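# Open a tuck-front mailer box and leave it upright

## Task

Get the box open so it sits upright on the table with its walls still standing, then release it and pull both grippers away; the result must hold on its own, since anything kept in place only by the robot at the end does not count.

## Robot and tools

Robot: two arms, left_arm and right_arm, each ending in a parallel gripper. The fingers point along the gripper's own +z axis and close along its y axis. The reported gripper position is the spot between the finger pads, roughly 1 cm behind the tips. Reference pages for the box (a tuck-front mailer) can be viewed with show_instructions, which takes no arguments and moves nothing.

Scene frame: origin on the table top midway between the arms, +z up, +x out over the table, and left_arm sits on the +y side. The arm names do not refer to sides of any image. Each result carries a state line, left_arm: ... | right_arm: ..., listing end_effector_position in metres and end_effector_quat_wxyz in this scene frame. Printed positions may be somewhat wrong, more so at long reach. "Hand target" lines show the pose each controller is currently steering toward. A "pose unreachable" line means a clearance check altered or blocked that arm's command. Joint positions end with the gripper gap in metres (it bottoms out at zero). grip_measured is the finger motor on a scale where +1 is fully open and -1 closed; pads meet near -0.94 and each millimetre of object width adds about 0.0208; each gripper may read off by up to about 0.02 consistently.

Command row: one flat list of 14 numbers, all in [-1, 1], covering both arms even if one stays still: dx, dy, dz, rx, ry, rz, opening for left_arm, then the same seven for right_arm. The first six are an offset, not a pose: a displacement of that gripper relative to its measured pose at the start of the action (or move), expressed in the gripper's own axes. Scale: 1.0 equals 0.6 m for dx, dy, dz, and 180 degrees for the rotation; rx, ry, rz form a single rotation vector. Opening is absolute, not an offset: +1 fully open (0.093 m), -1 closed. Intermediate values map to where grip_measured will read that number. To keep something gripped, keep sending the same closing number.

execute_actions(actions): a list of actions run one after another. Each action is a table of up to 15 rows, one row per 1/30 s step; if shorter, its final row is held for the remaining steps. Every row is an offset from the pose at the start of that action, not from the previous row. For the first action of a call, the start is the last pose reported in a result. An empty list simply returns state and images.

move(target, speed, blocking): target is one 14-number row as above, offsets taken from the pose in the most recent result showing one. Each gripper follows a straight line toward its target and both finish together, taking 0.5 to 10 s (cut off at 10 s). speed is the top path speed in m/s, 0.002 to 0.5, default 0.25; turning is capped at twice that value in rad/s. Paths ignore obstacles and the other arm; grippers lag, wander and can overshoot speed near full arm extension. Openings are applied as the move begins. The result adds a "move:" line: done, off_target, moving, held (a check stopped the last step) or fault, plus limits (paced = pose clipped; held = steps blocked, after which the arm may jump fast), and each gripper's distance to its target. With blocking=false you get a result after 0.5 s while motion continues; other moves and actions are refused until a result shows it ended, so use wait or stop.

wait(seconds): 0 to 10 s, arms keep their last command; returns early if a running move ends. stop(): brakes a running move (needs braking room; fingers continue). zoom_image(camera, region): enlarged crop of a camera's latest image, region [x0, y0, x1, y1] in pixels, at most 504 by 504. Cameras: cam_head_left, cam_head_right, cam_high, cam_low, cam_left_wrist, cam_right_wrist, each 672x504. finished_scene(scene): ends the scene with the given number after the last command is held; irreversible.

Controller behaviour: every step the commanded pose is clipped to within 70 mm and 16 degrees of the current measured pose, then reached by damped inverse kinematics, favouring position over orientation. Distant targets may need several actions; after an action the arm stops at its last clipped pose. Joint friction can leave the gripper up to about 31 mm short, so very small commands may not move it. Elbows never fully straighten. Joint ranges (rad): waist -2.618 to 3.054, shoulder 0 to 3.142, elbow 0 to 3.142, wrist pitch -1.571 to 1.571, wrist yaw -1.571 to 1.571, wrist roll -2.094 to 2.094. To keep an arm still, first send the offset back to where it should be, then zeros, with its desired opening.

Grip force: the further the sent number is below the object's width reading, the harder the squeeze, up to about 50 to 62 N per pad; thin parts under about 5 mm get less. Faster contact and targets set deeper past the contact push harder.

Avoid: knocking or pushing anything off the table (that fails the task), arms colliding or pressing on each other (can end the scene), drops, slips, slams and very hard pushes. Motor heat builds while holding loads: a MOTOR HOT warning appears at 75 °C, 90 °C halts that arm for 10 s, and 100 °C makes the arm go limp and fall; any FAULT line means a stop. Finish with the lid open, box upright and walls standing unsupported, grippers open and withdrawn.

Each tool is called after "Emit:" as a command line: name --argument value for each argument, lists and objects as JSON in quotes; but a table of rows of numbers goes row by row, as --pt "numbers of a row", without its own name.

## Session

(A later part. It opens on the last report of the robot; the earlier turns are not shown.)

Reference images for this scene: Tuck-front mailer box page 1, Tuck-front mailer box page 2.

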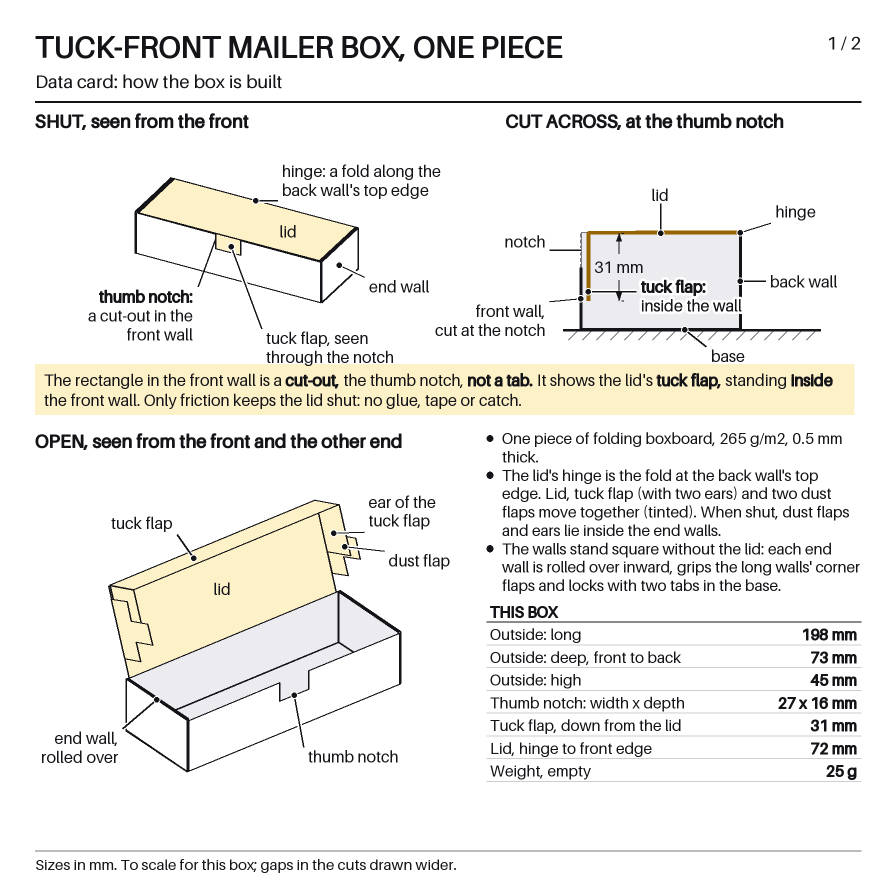

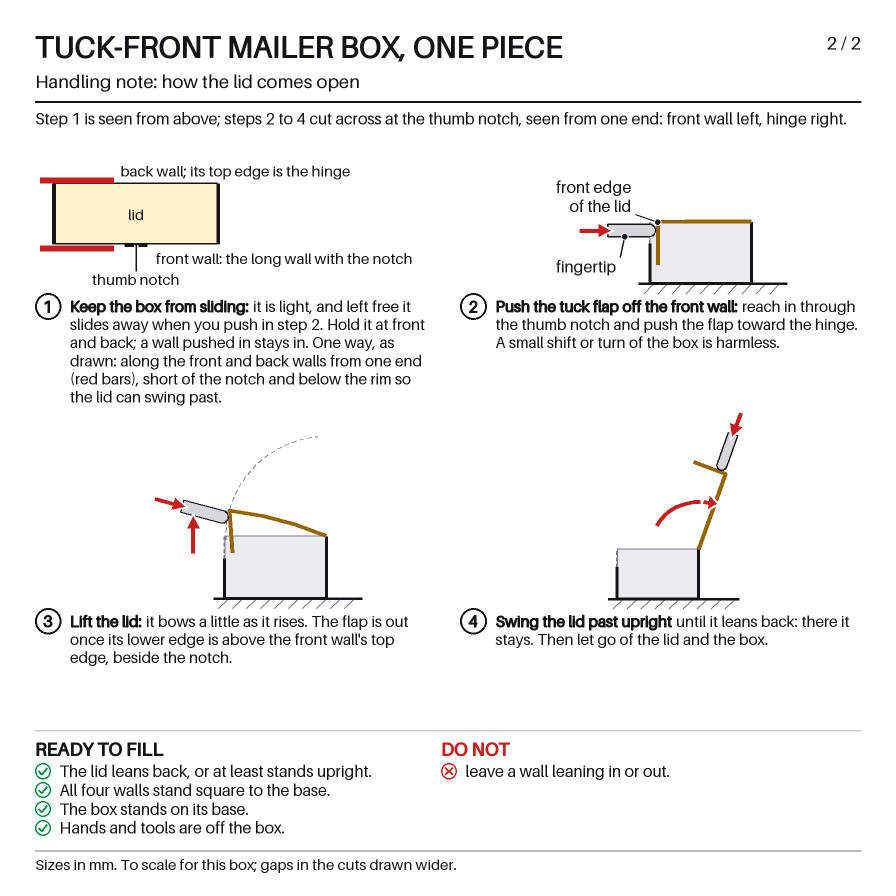

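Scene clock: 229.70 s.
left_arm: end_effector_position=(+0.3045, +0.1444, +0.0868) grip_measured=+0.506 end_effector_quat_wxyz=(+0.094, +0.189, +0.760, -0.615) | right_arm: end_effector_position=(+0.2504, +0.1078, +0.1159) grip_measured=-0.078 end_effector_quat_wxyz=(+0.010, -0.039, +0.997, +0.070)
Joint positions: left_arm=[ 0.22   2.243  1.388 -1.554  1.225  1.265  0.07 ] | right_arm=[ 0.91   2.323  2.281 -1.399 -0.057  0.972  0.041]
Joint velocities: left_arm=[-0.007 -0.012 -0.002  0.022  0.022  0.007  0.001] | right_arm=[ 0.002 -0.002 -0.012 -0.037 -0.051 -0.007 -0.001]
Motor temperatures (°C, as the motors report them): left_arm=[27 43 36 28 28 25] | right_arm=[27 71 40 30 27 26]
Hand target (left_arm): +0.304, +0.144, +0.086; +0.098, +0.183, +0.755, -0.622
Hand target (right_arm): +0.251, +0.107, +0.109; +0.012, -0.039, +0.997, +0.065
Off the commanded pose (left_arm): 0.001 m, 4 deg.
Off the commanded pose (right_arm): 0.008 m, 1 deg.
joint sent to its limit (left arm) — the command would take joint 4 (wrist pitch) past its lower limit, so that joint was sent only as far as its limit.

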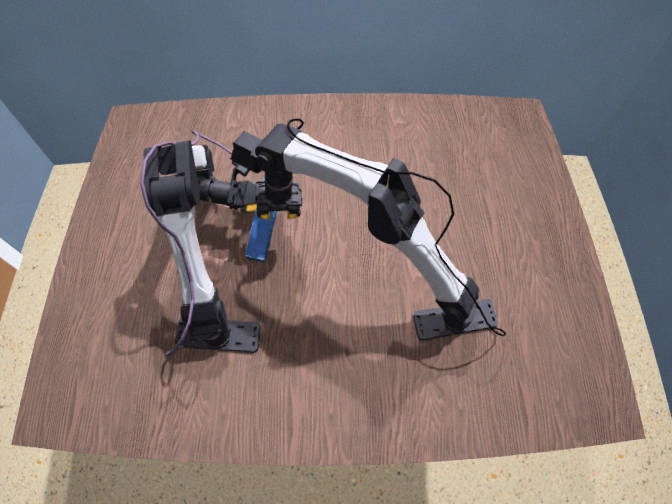

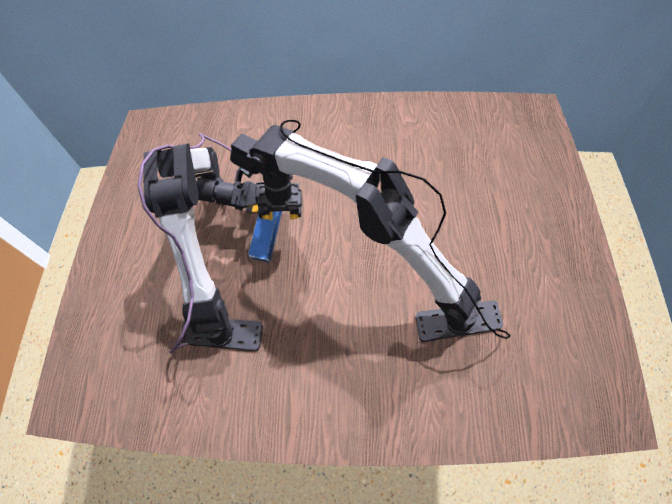

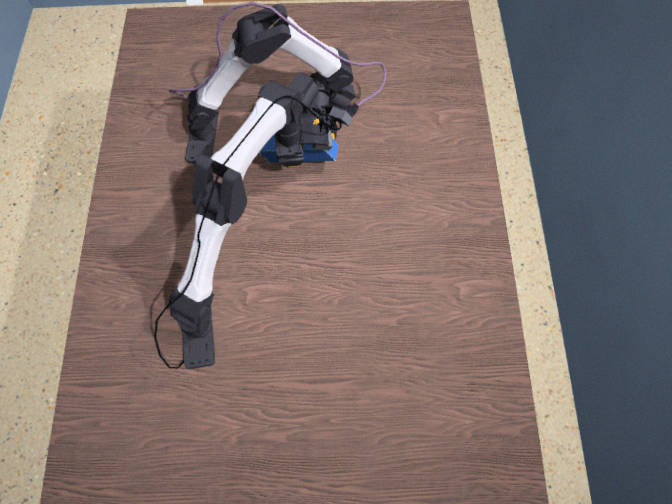

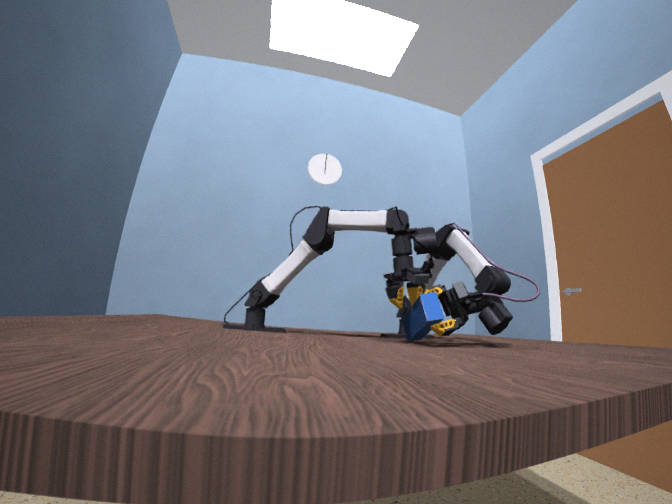

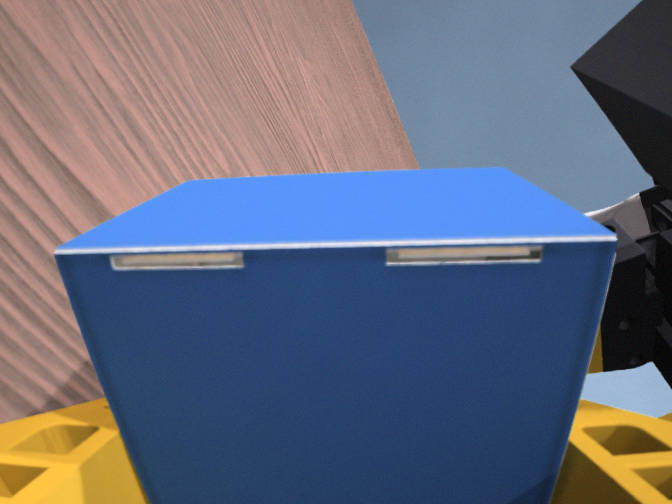

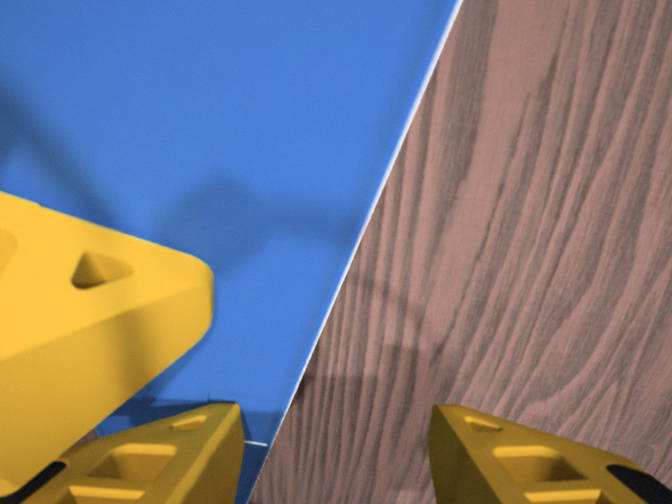

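Emit:
move --target '[0,0,0,0,0,0,0.5,0,-0.03,-0.1,0,0,0,-0.1]' --speed 0.05

Emit:
move --target '[0,0,0,-0.04,-0.055,-0.12,0.5,0,0,0,0,0,0,0.3]' --speed 0.05

Scene clock: 234.63 s.
left_arm: end_effector_position=(+0.3044, +0.1444, +0.0867) grip_measured=+0.506 end_effector_quat_wxyz=(+0.094, +0.189, +0.760, -0.614) | right_arm: end_effector_position=(+0.2487, +0.0845, +0.1652) grip_measured=-0.098 end_effector_quat_wxyz=(+0.012, -0.037, +0.996, +0.075)
Joint positions: left_arm=[ 0.22   2.243  1.388 -1.554  1.224  1.264  0.07 ] | right_arm=[ 0.886  2.261  2.376 -1.547 -0.062  0.952  0.041]
Joint velocities: left_arm=[ 0.002 -0.002 -0.012 -0.022  0.037 -0.066  0.   ] | right_arm=[-0.007  0.007  0.002 -0.007  0.037  0.007 -0.   ]
Motor temperatures (°C, as the motors report them): left_arm=[27 43 36 28 28 25] | right_arm=[27 72 40 30 27 26]
Hand target (left_arm): +0.305, +0.144, +0.087; +0.094, +0.189, +0.760, -0.615
Hand target (right_arm): +0.252, +0.082, +0.173; +0.017, -0.038, +0.996, +0.080
Off the commanded pose (left_arm): 0.000 m, 0 deg.
Off the commanded pose (right_arm): 0.008 m, 1 deg.
joint sent to its limit (right arm) — the command would take joint 4 (wrist pitch) past its lower limit, so that joint was sent only as far as its limit.
move: done

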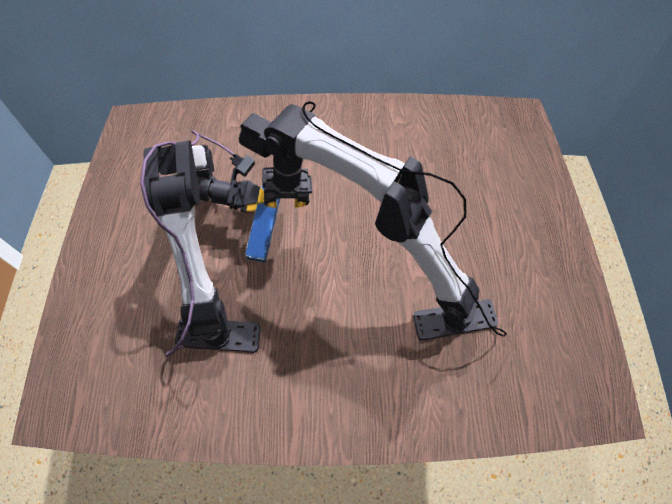

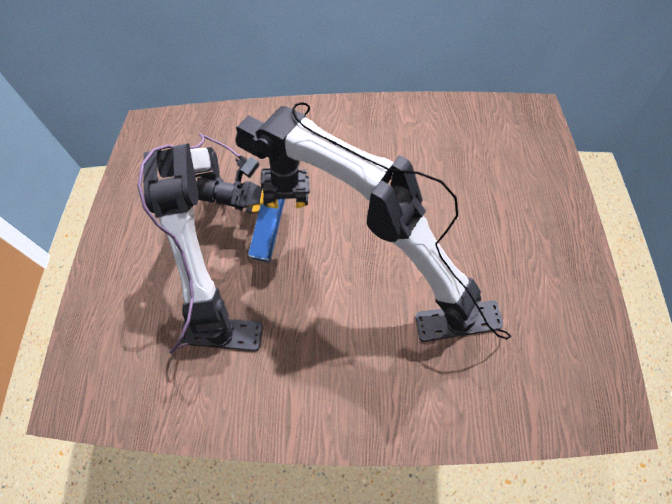

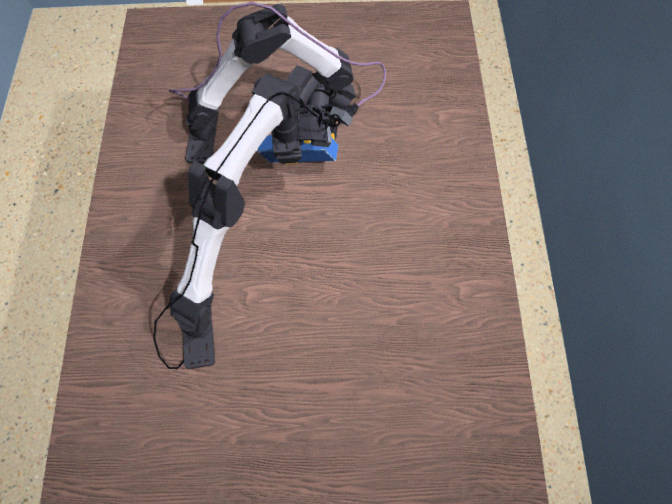

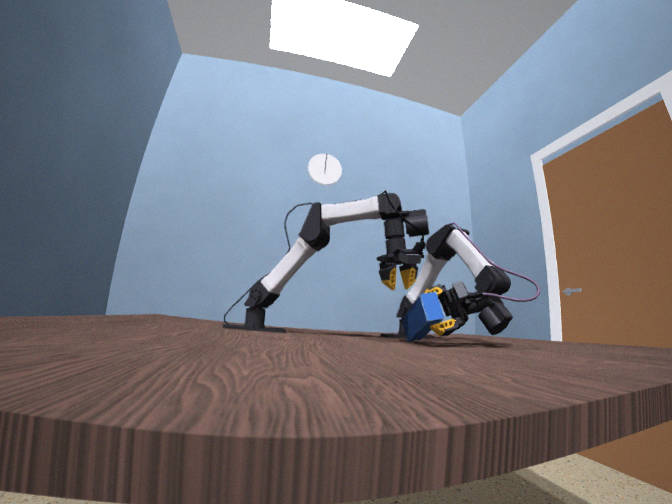

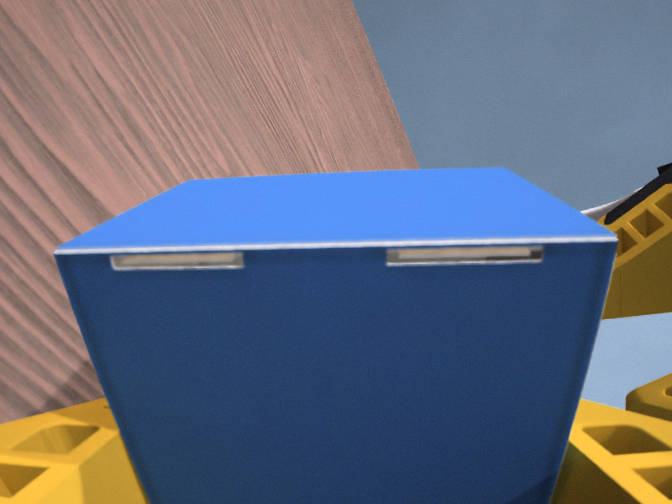

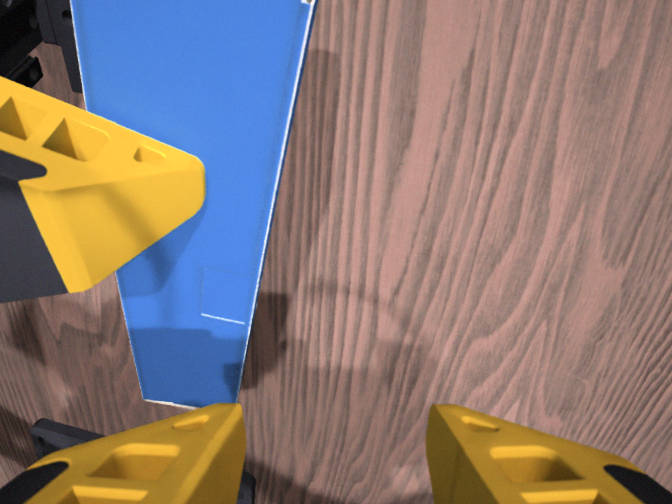

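Scene clock: 239.27 s.
left_arm: end_effector_position=(+0.3094, +0.1434, +0.0838) grip_measured=+0.506 end_effector_quat_wxyz=(+0.054, -0.013, +0.807, -0.588) | right_arm: end_effector_position=(+0.2487, +0.0845, +0.1652) grip_measured=+0.298 end_effector_quat_wxyz=(+0.012, -0.037, +0.996, +0.075)
Joint positions: left_arm=[ 0.22   1.956  1.076 -0.881  1.257  0.277  0.069] | right_arm=[ 0.886  2.261  2.376 -1.547 -0.062  0.952  0.059]
Joint velocities: left_arm=[ 0.002 -0.022 -0.012  0.051 -0.11  -0.11  -0.001] | right_arm=[ 0.007  0.002 -0.002  0.022 -0.037  0.022 -0.002]
Motor temperatures (°C, as the motors report them): left_arm=[27 43 36 28 28 25] | right_arm=[27 72 40 30 27 26]
Hand target (left_arm): +0.305, +0.144, +0.085; +0.055, -0.018, +0.808, -0.586
Hand target (right_arm): +0.249, +0.085, +0.165; +0.012, -0.037, +0.996, +0.075
Off the commanded pose (left_arm): 0.006 m, 0 deg.
Off the commanded pose (right_arm): 0.000 m, 0 deg.
move: done

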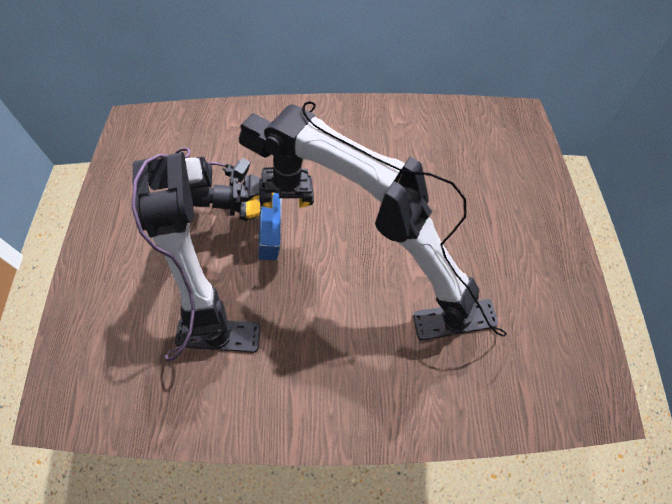

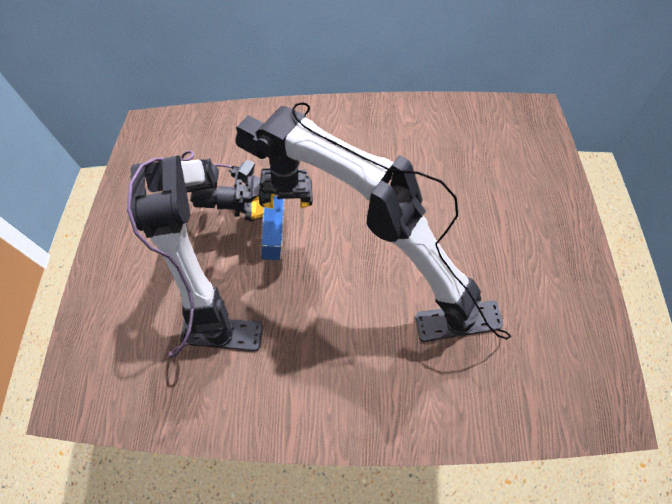

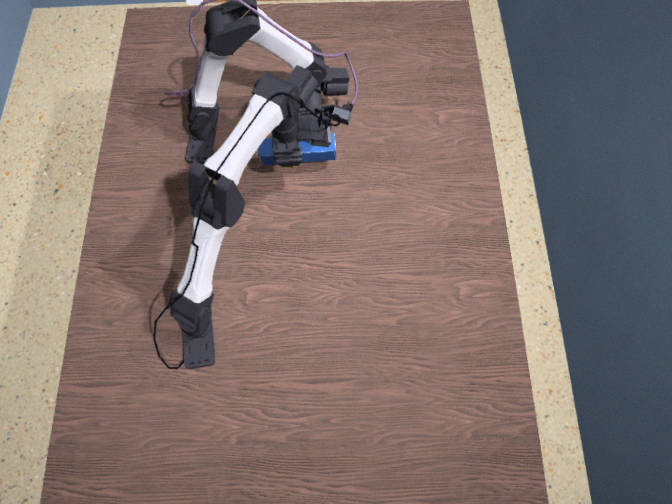

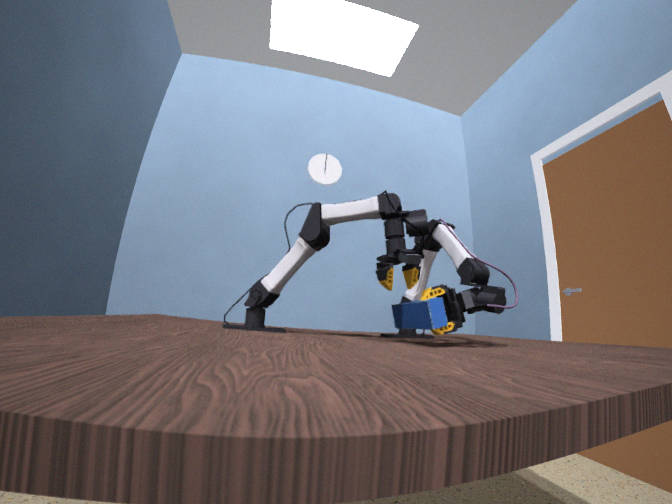

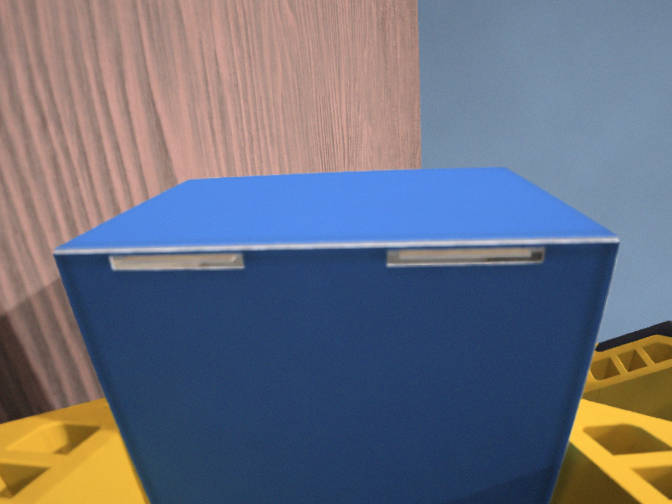

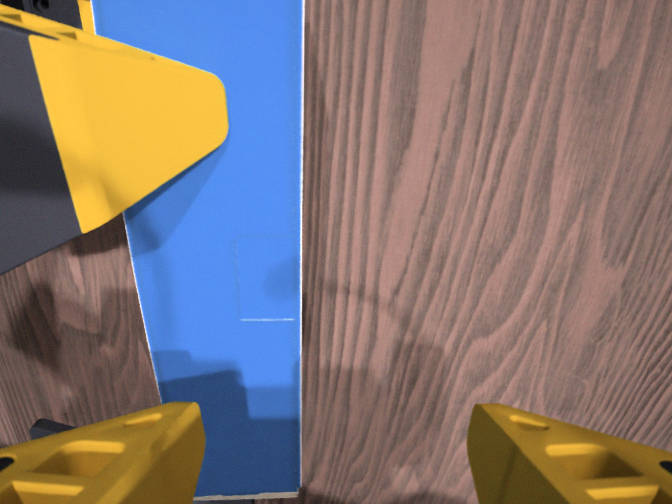

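Emit:
move --target '[0,0,0,0,0,0,0.5,-0.018,0,0.045,0,0,0,-0.1]' --speed 0.02

Scene clock: 242.27 s.
left_arm: end_effector_position=(+0.3101, +0.1436, +0.0835) grip_measured=+0.506 end_effector_quat_wxyz=(+0.055, -0.014, +0.807, -0.587) | right_arm: end_effector_position=(+0.2565, +0.0910, +0.1491) grip_measured=-0.098 end_effector_quat_wxyz=(+0.018, -0.037, +0.996, +0.082)
Joint positions: left_arm=[ 0.22   1.956  1.075 -0.875  1.257  0.27   0.069] | right_arm=[ 0.88   2.261  2.307 -1.461 -0.062  0.947  0.041]
Joint velocities: left_arm=[ 0.007 -0.007 -0.027 -0.066 -0.022 -0.051 -0.   ] | right_arm=[-0.012 -0.007  0.002  0.037  0.081 -0.007  0.   ]
Motor temperatures (°C, as the motors report them): left_arm=[27 43 36 27 28 25] | right_arm=[27 72 40 30 27 26]
Hand target (left_arm): +0.309, +0.143, +0.084; +0.054, -0.013, +0.807, -0.588
Hand target (right_arm): +0.260, +0.089, +0.139; +0.012, -0.037, +0.996, +0.075
Off the commanded pose (left_arm): 0.001 m, 0 deg.
Off the commanded pose (right_arm): 0.011 m, 1 deg.
move: off_target (right_arm)

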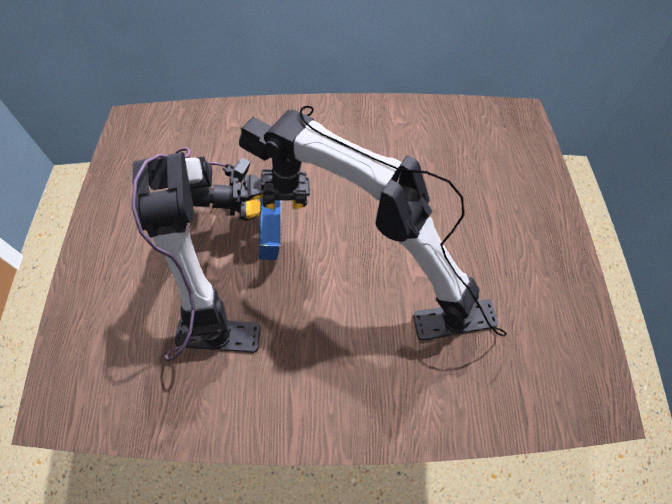

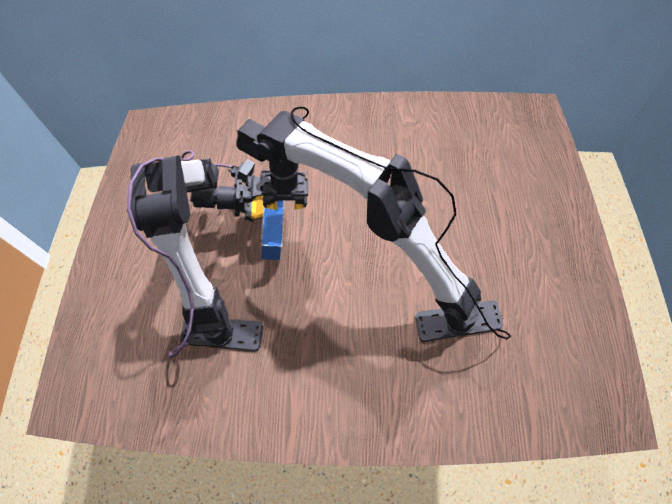

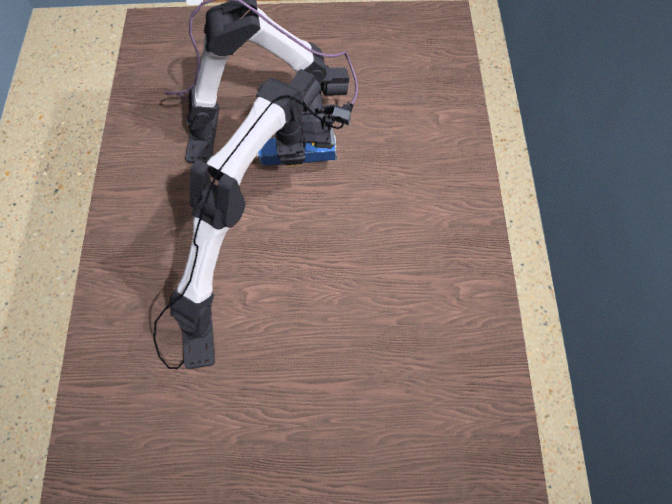

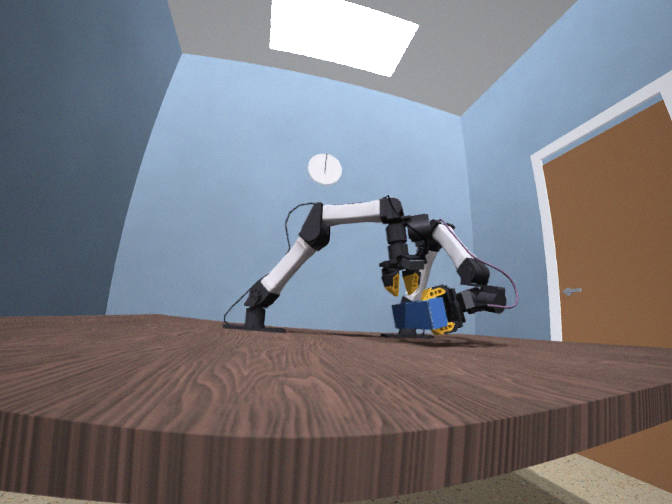

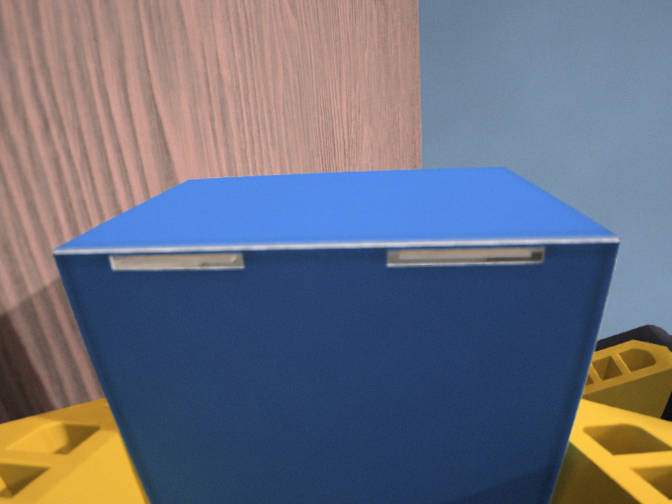

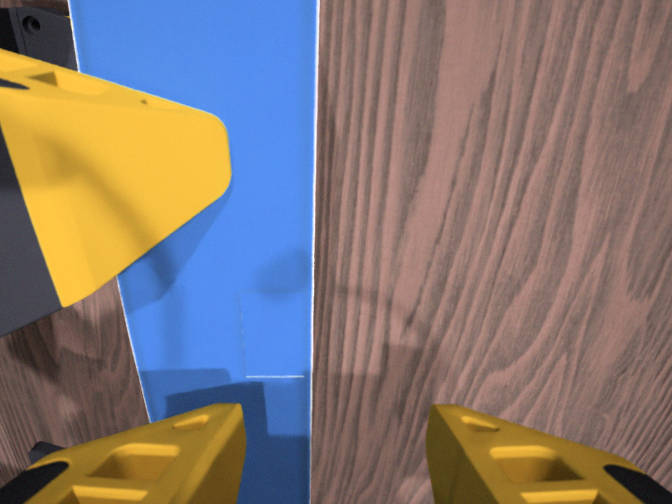

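Emit:
execute_actions --actions '[]'

Scene clock: 252.97 s.
left_arm: end_effector_position=(+0.3101, +0.1436, +0.0835) grip_measured=+0.506 end_effector_quat_wxyz=(+0.055, -0.014, +0.807, -0.587) | right_arm: end_effector_position=(+0.2567, +0.0914, +0.1492) grip_measured=-0.098 end_effector_quat_wxyz=(+0.018, -0.037, +0.996, +0.082)
Joint positions: left_arm=[ 0.22   1.956  1.075 -0.875  1.257  0.27   0.069] | right_arm=[ 0.88   2.261  2.307 -1.459 -0.062  0.947  0.041]
Joint velocities: left_arm=[ 0.007 -0.002  0.012 -0.11   0.007 -0.037 -0.   ] | right_arm=[ 0.012 -0.007  0.007  0.051  0.022 -0.007 -0.001]
Motor temperatures (°C, as the motors report them): left_arm=[27 43 36 27 28 25] | right_arm=[27 71 40 30 27 26]
Hand target (left_arm): +0.309, +0.143, +0.084; +0.054, -0.013, +0.807, -0.588
Hand target (right_arm): +0.260, +0.089, +0.139; +0.012, -0.037, +0.996, +0.074
Off the commanded pose (left_arm): 0.001 m, 0 deg.
Off the commanded pose (right_arm): 0.011 m, 1 deg.

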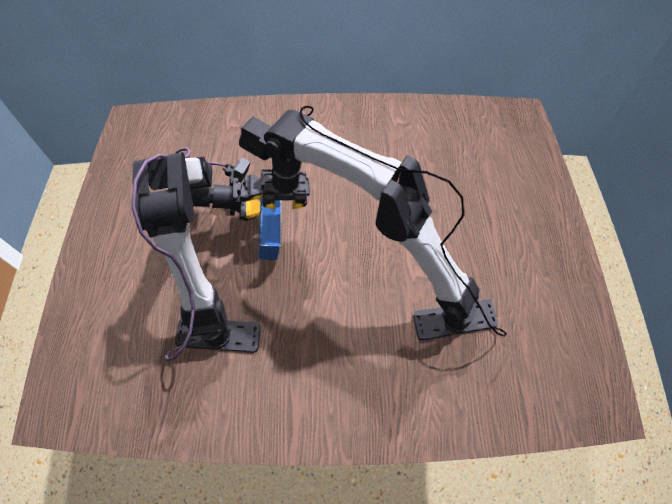

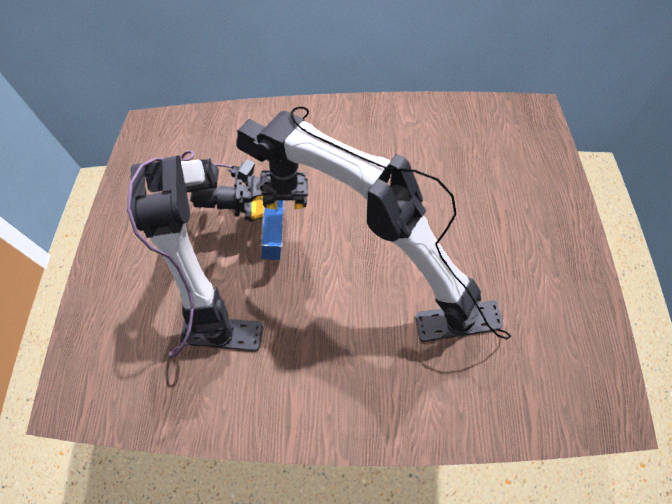

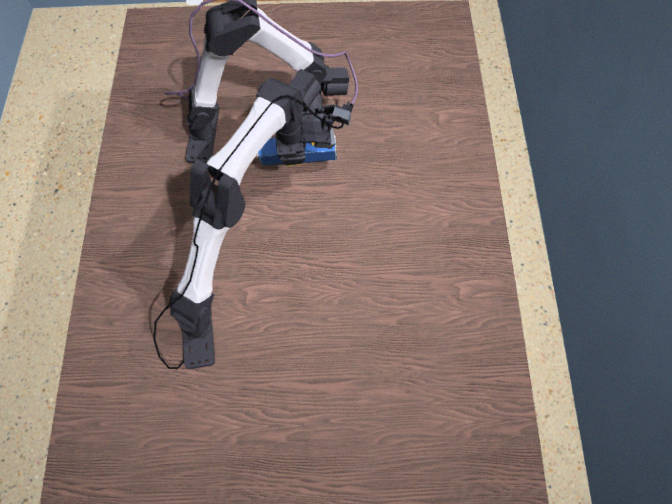

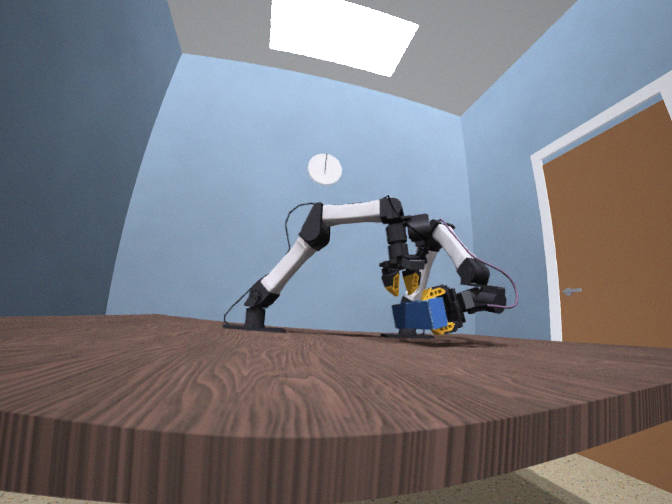

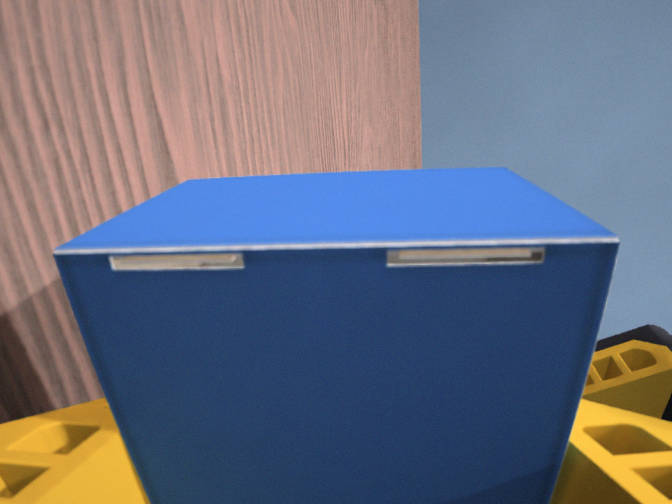

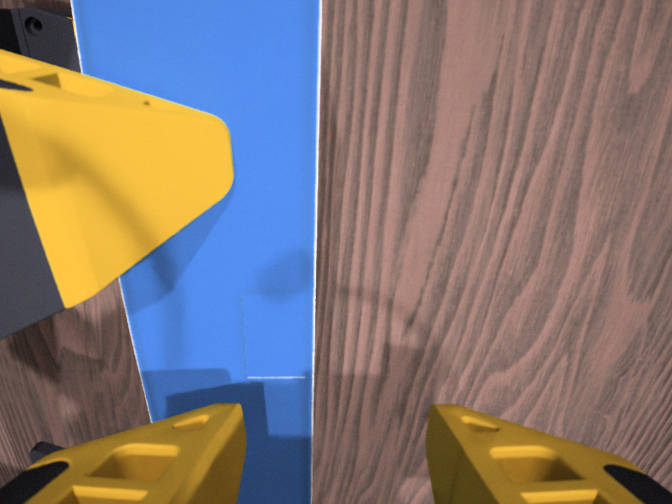

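Emit:
move --target '[0,0,0,0,0,0,0.5,-0.008,0,0.03,0,0,0,-0.2]' --speed 0.02

Scene clock: 257.03 s.
left_arm: end_effector_position=(+0.3101, +0.1436, +0.0835) grip_measured=+0.506 end_effector_quat_wxyz=(+0.055, -0.014, +0.807, -0.587) | right_arm: end_effector_position=(+0.2596, +0.0960, +0.1401) grip_measured=-0.198 end_effector_quat_wxyz=(+0.021, -0.037, +0.995, +0.087)
Joint positions: left_arm=[ 0.22   1.956  1.075 -0.875  1.257  0.27   0.069] | right_arm=[ 0.88   2.261  2.267 -1.408 -0.062  0.947  0.036]
Joint velocities: left_arm=[ 0.007 -0.002 -0.007 -0.051 -0.081 -0.007  0.   ] | right_arm=[-0.002 -0.017 -0.002  0.037 -0.007 -0.007  0.   ]
Motor temperatures (°C, as the motors report them): left_arm=[27 43 36 27 28 25] | right_arm=[27 71 40 30 27 26]
Hand target (left_arm): +0.310, +0.144, +0.084; +0.055, -0.014, +0.807, -0.587
Hand target (right_arm): +0.262, +0.095, +0.132; +0.018, -0.037, +0.996, +0.082
Off the commanded pose (left_arm): 0.000 m, 0 deg.
Off the commanded pose (right_arm): 0.009 m, 1 deg.
move: done

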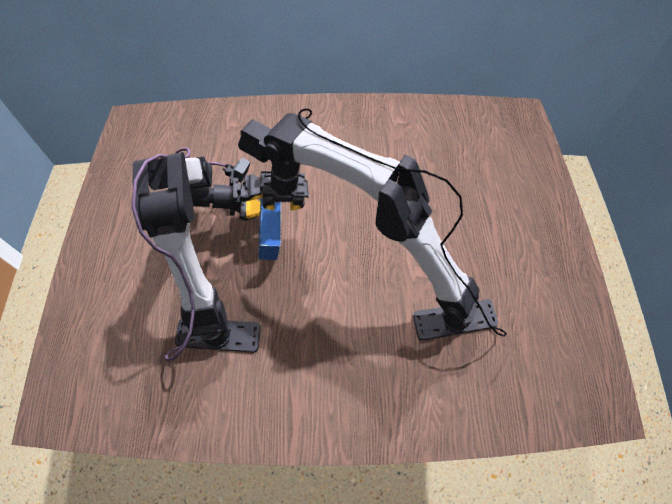

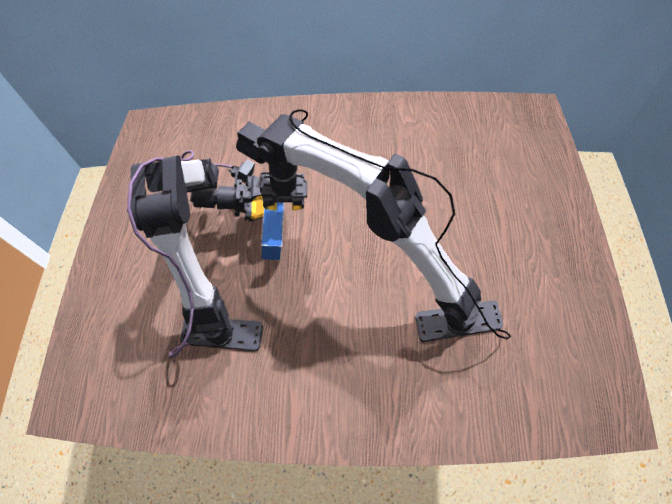

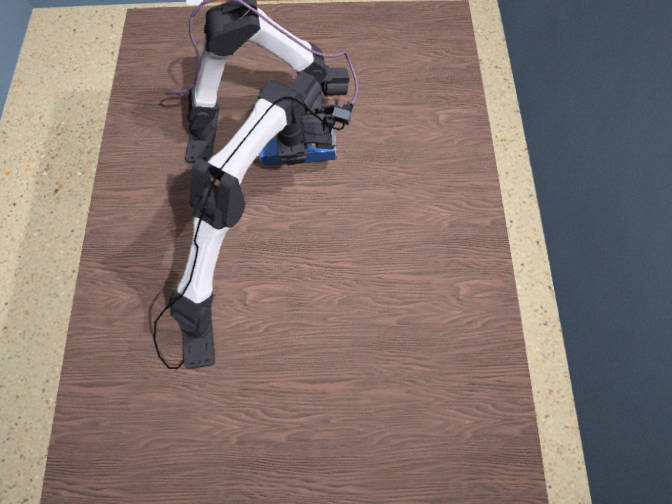

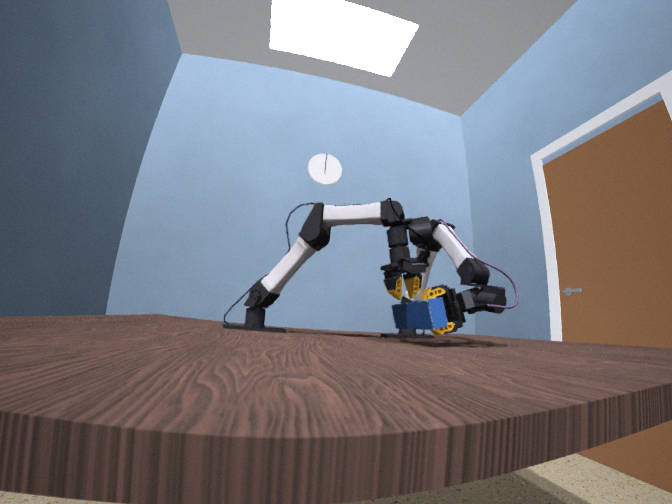

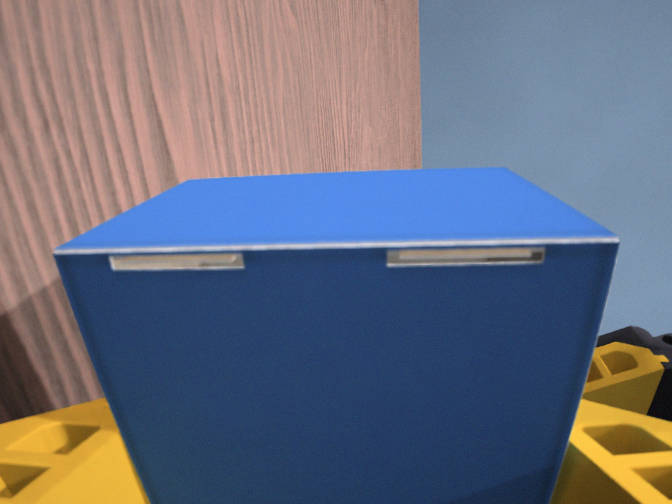

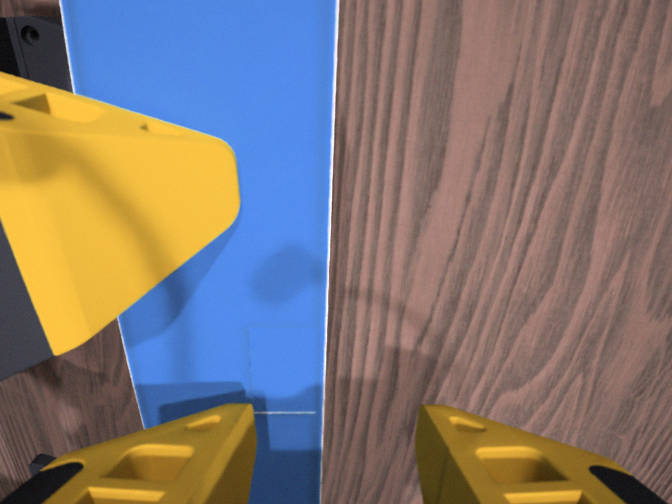

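Need finger ~9 mm toward −y: close by 0.37.

Emit:
move --target '[0,0,0,0,0,0,0.5,-0.004,-0.008,0.035,0,0,0,-0.55]' --speed 0.015

Scene clock: 259.97 s.
left_arm: end_effector_position=(+0.3103, +0.1450, +0.0794) grip_measured=+0.506 end_effector_quat_wxyz=(+0.056, -0.010, +0.815, -0.577) | right_arm: end_effector_position=(+0.2601, +0.0973, +0.1216) grip_measured=-0.548 end_effector_quat_wxyz=(+0.020, -0.037, +0.995, +0.086)
Joint positions: left_arm=[ 0.22   1.956  1.075 -0.865  1.231  0.27   0.069] | right_arm=[ 0.88   2.251  2.177 -1.331 -0.063  0.947  0.019]
Joint velocities: left_arm=[-0.022 -0.002 -0.017  0.022 -0.022 -0.007  0.001] | right_arm=[ 0.002 -0.007 -0.007 -0.037 -0.022  0.007  0.001]
Motor temperatures (°C, as the motors report them): left_arm=[27 43 36 27 28 25] | right_arm=[27 72 39 30 27 26]
Hand target (left_arm): +0.310, +0.144, +0.084; +0.055, -0.014, +0.807, -0.587
Hand target (right_arm): +0.263, +0.095, +0.119; +0.021, -0.037, +0.995, +0.087
Off the commanded pose (left_arm): 0.004 m, 2 deg.
Off the commanded pose (right_arm): 0.005 m, 0 deg.
move: done

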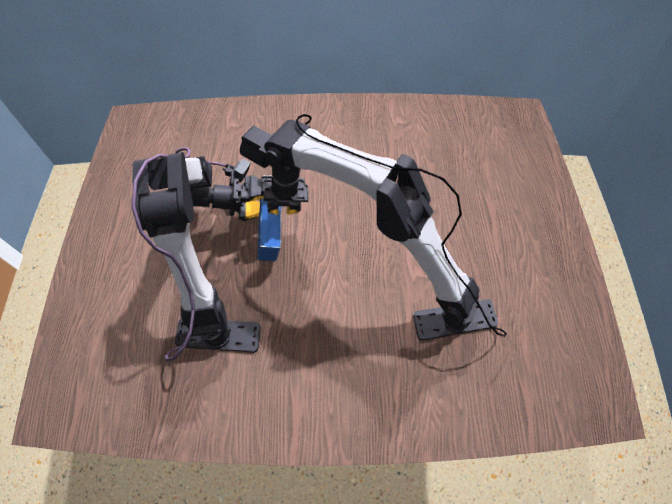

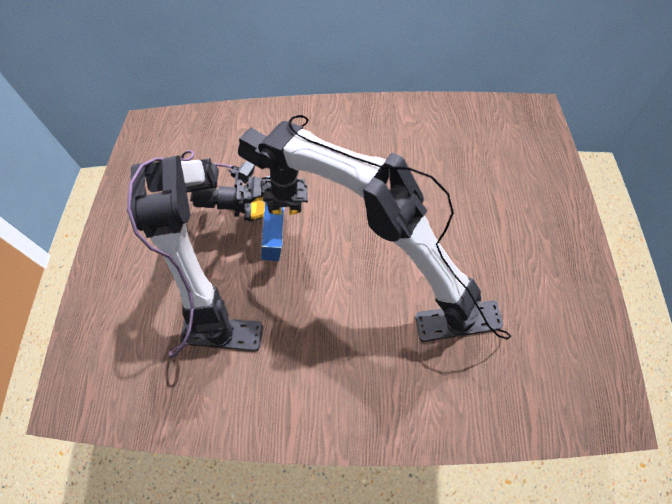

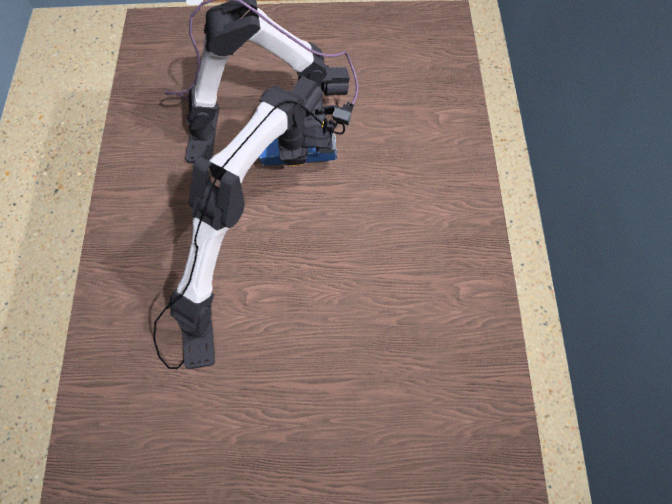

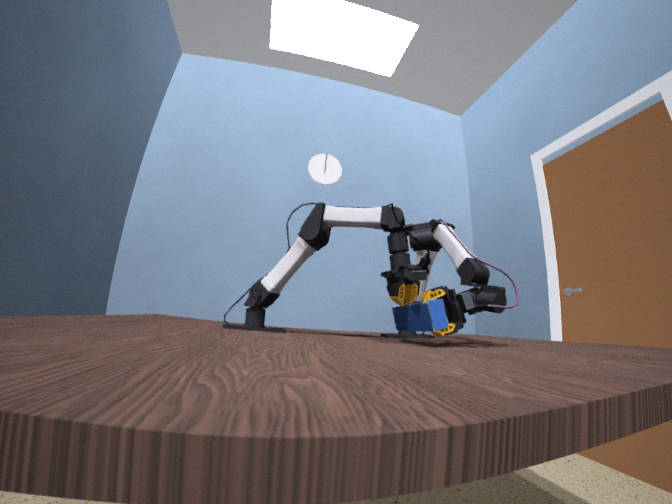

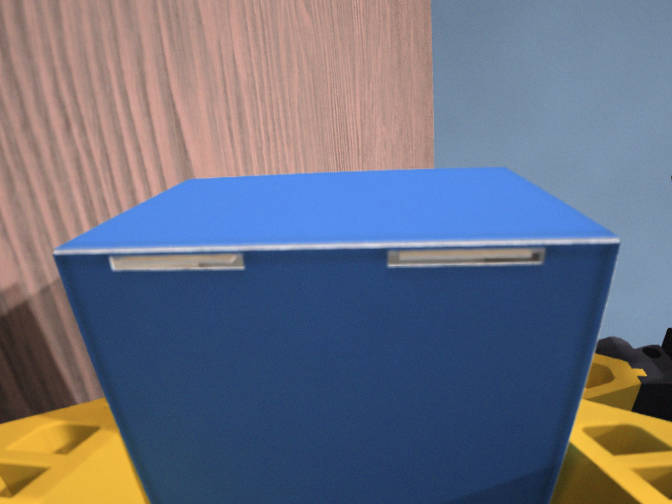

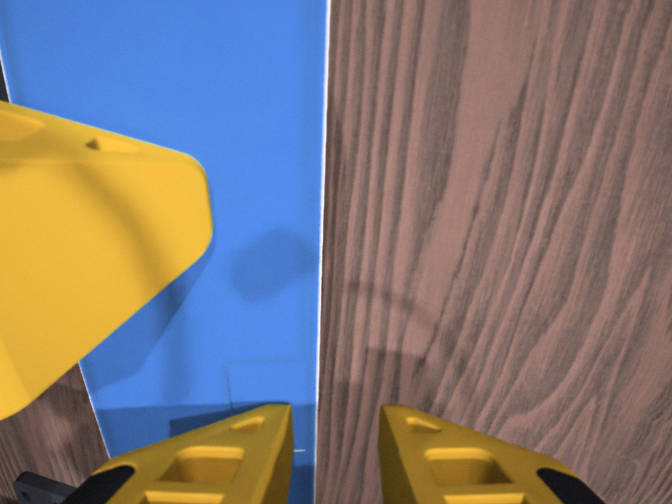

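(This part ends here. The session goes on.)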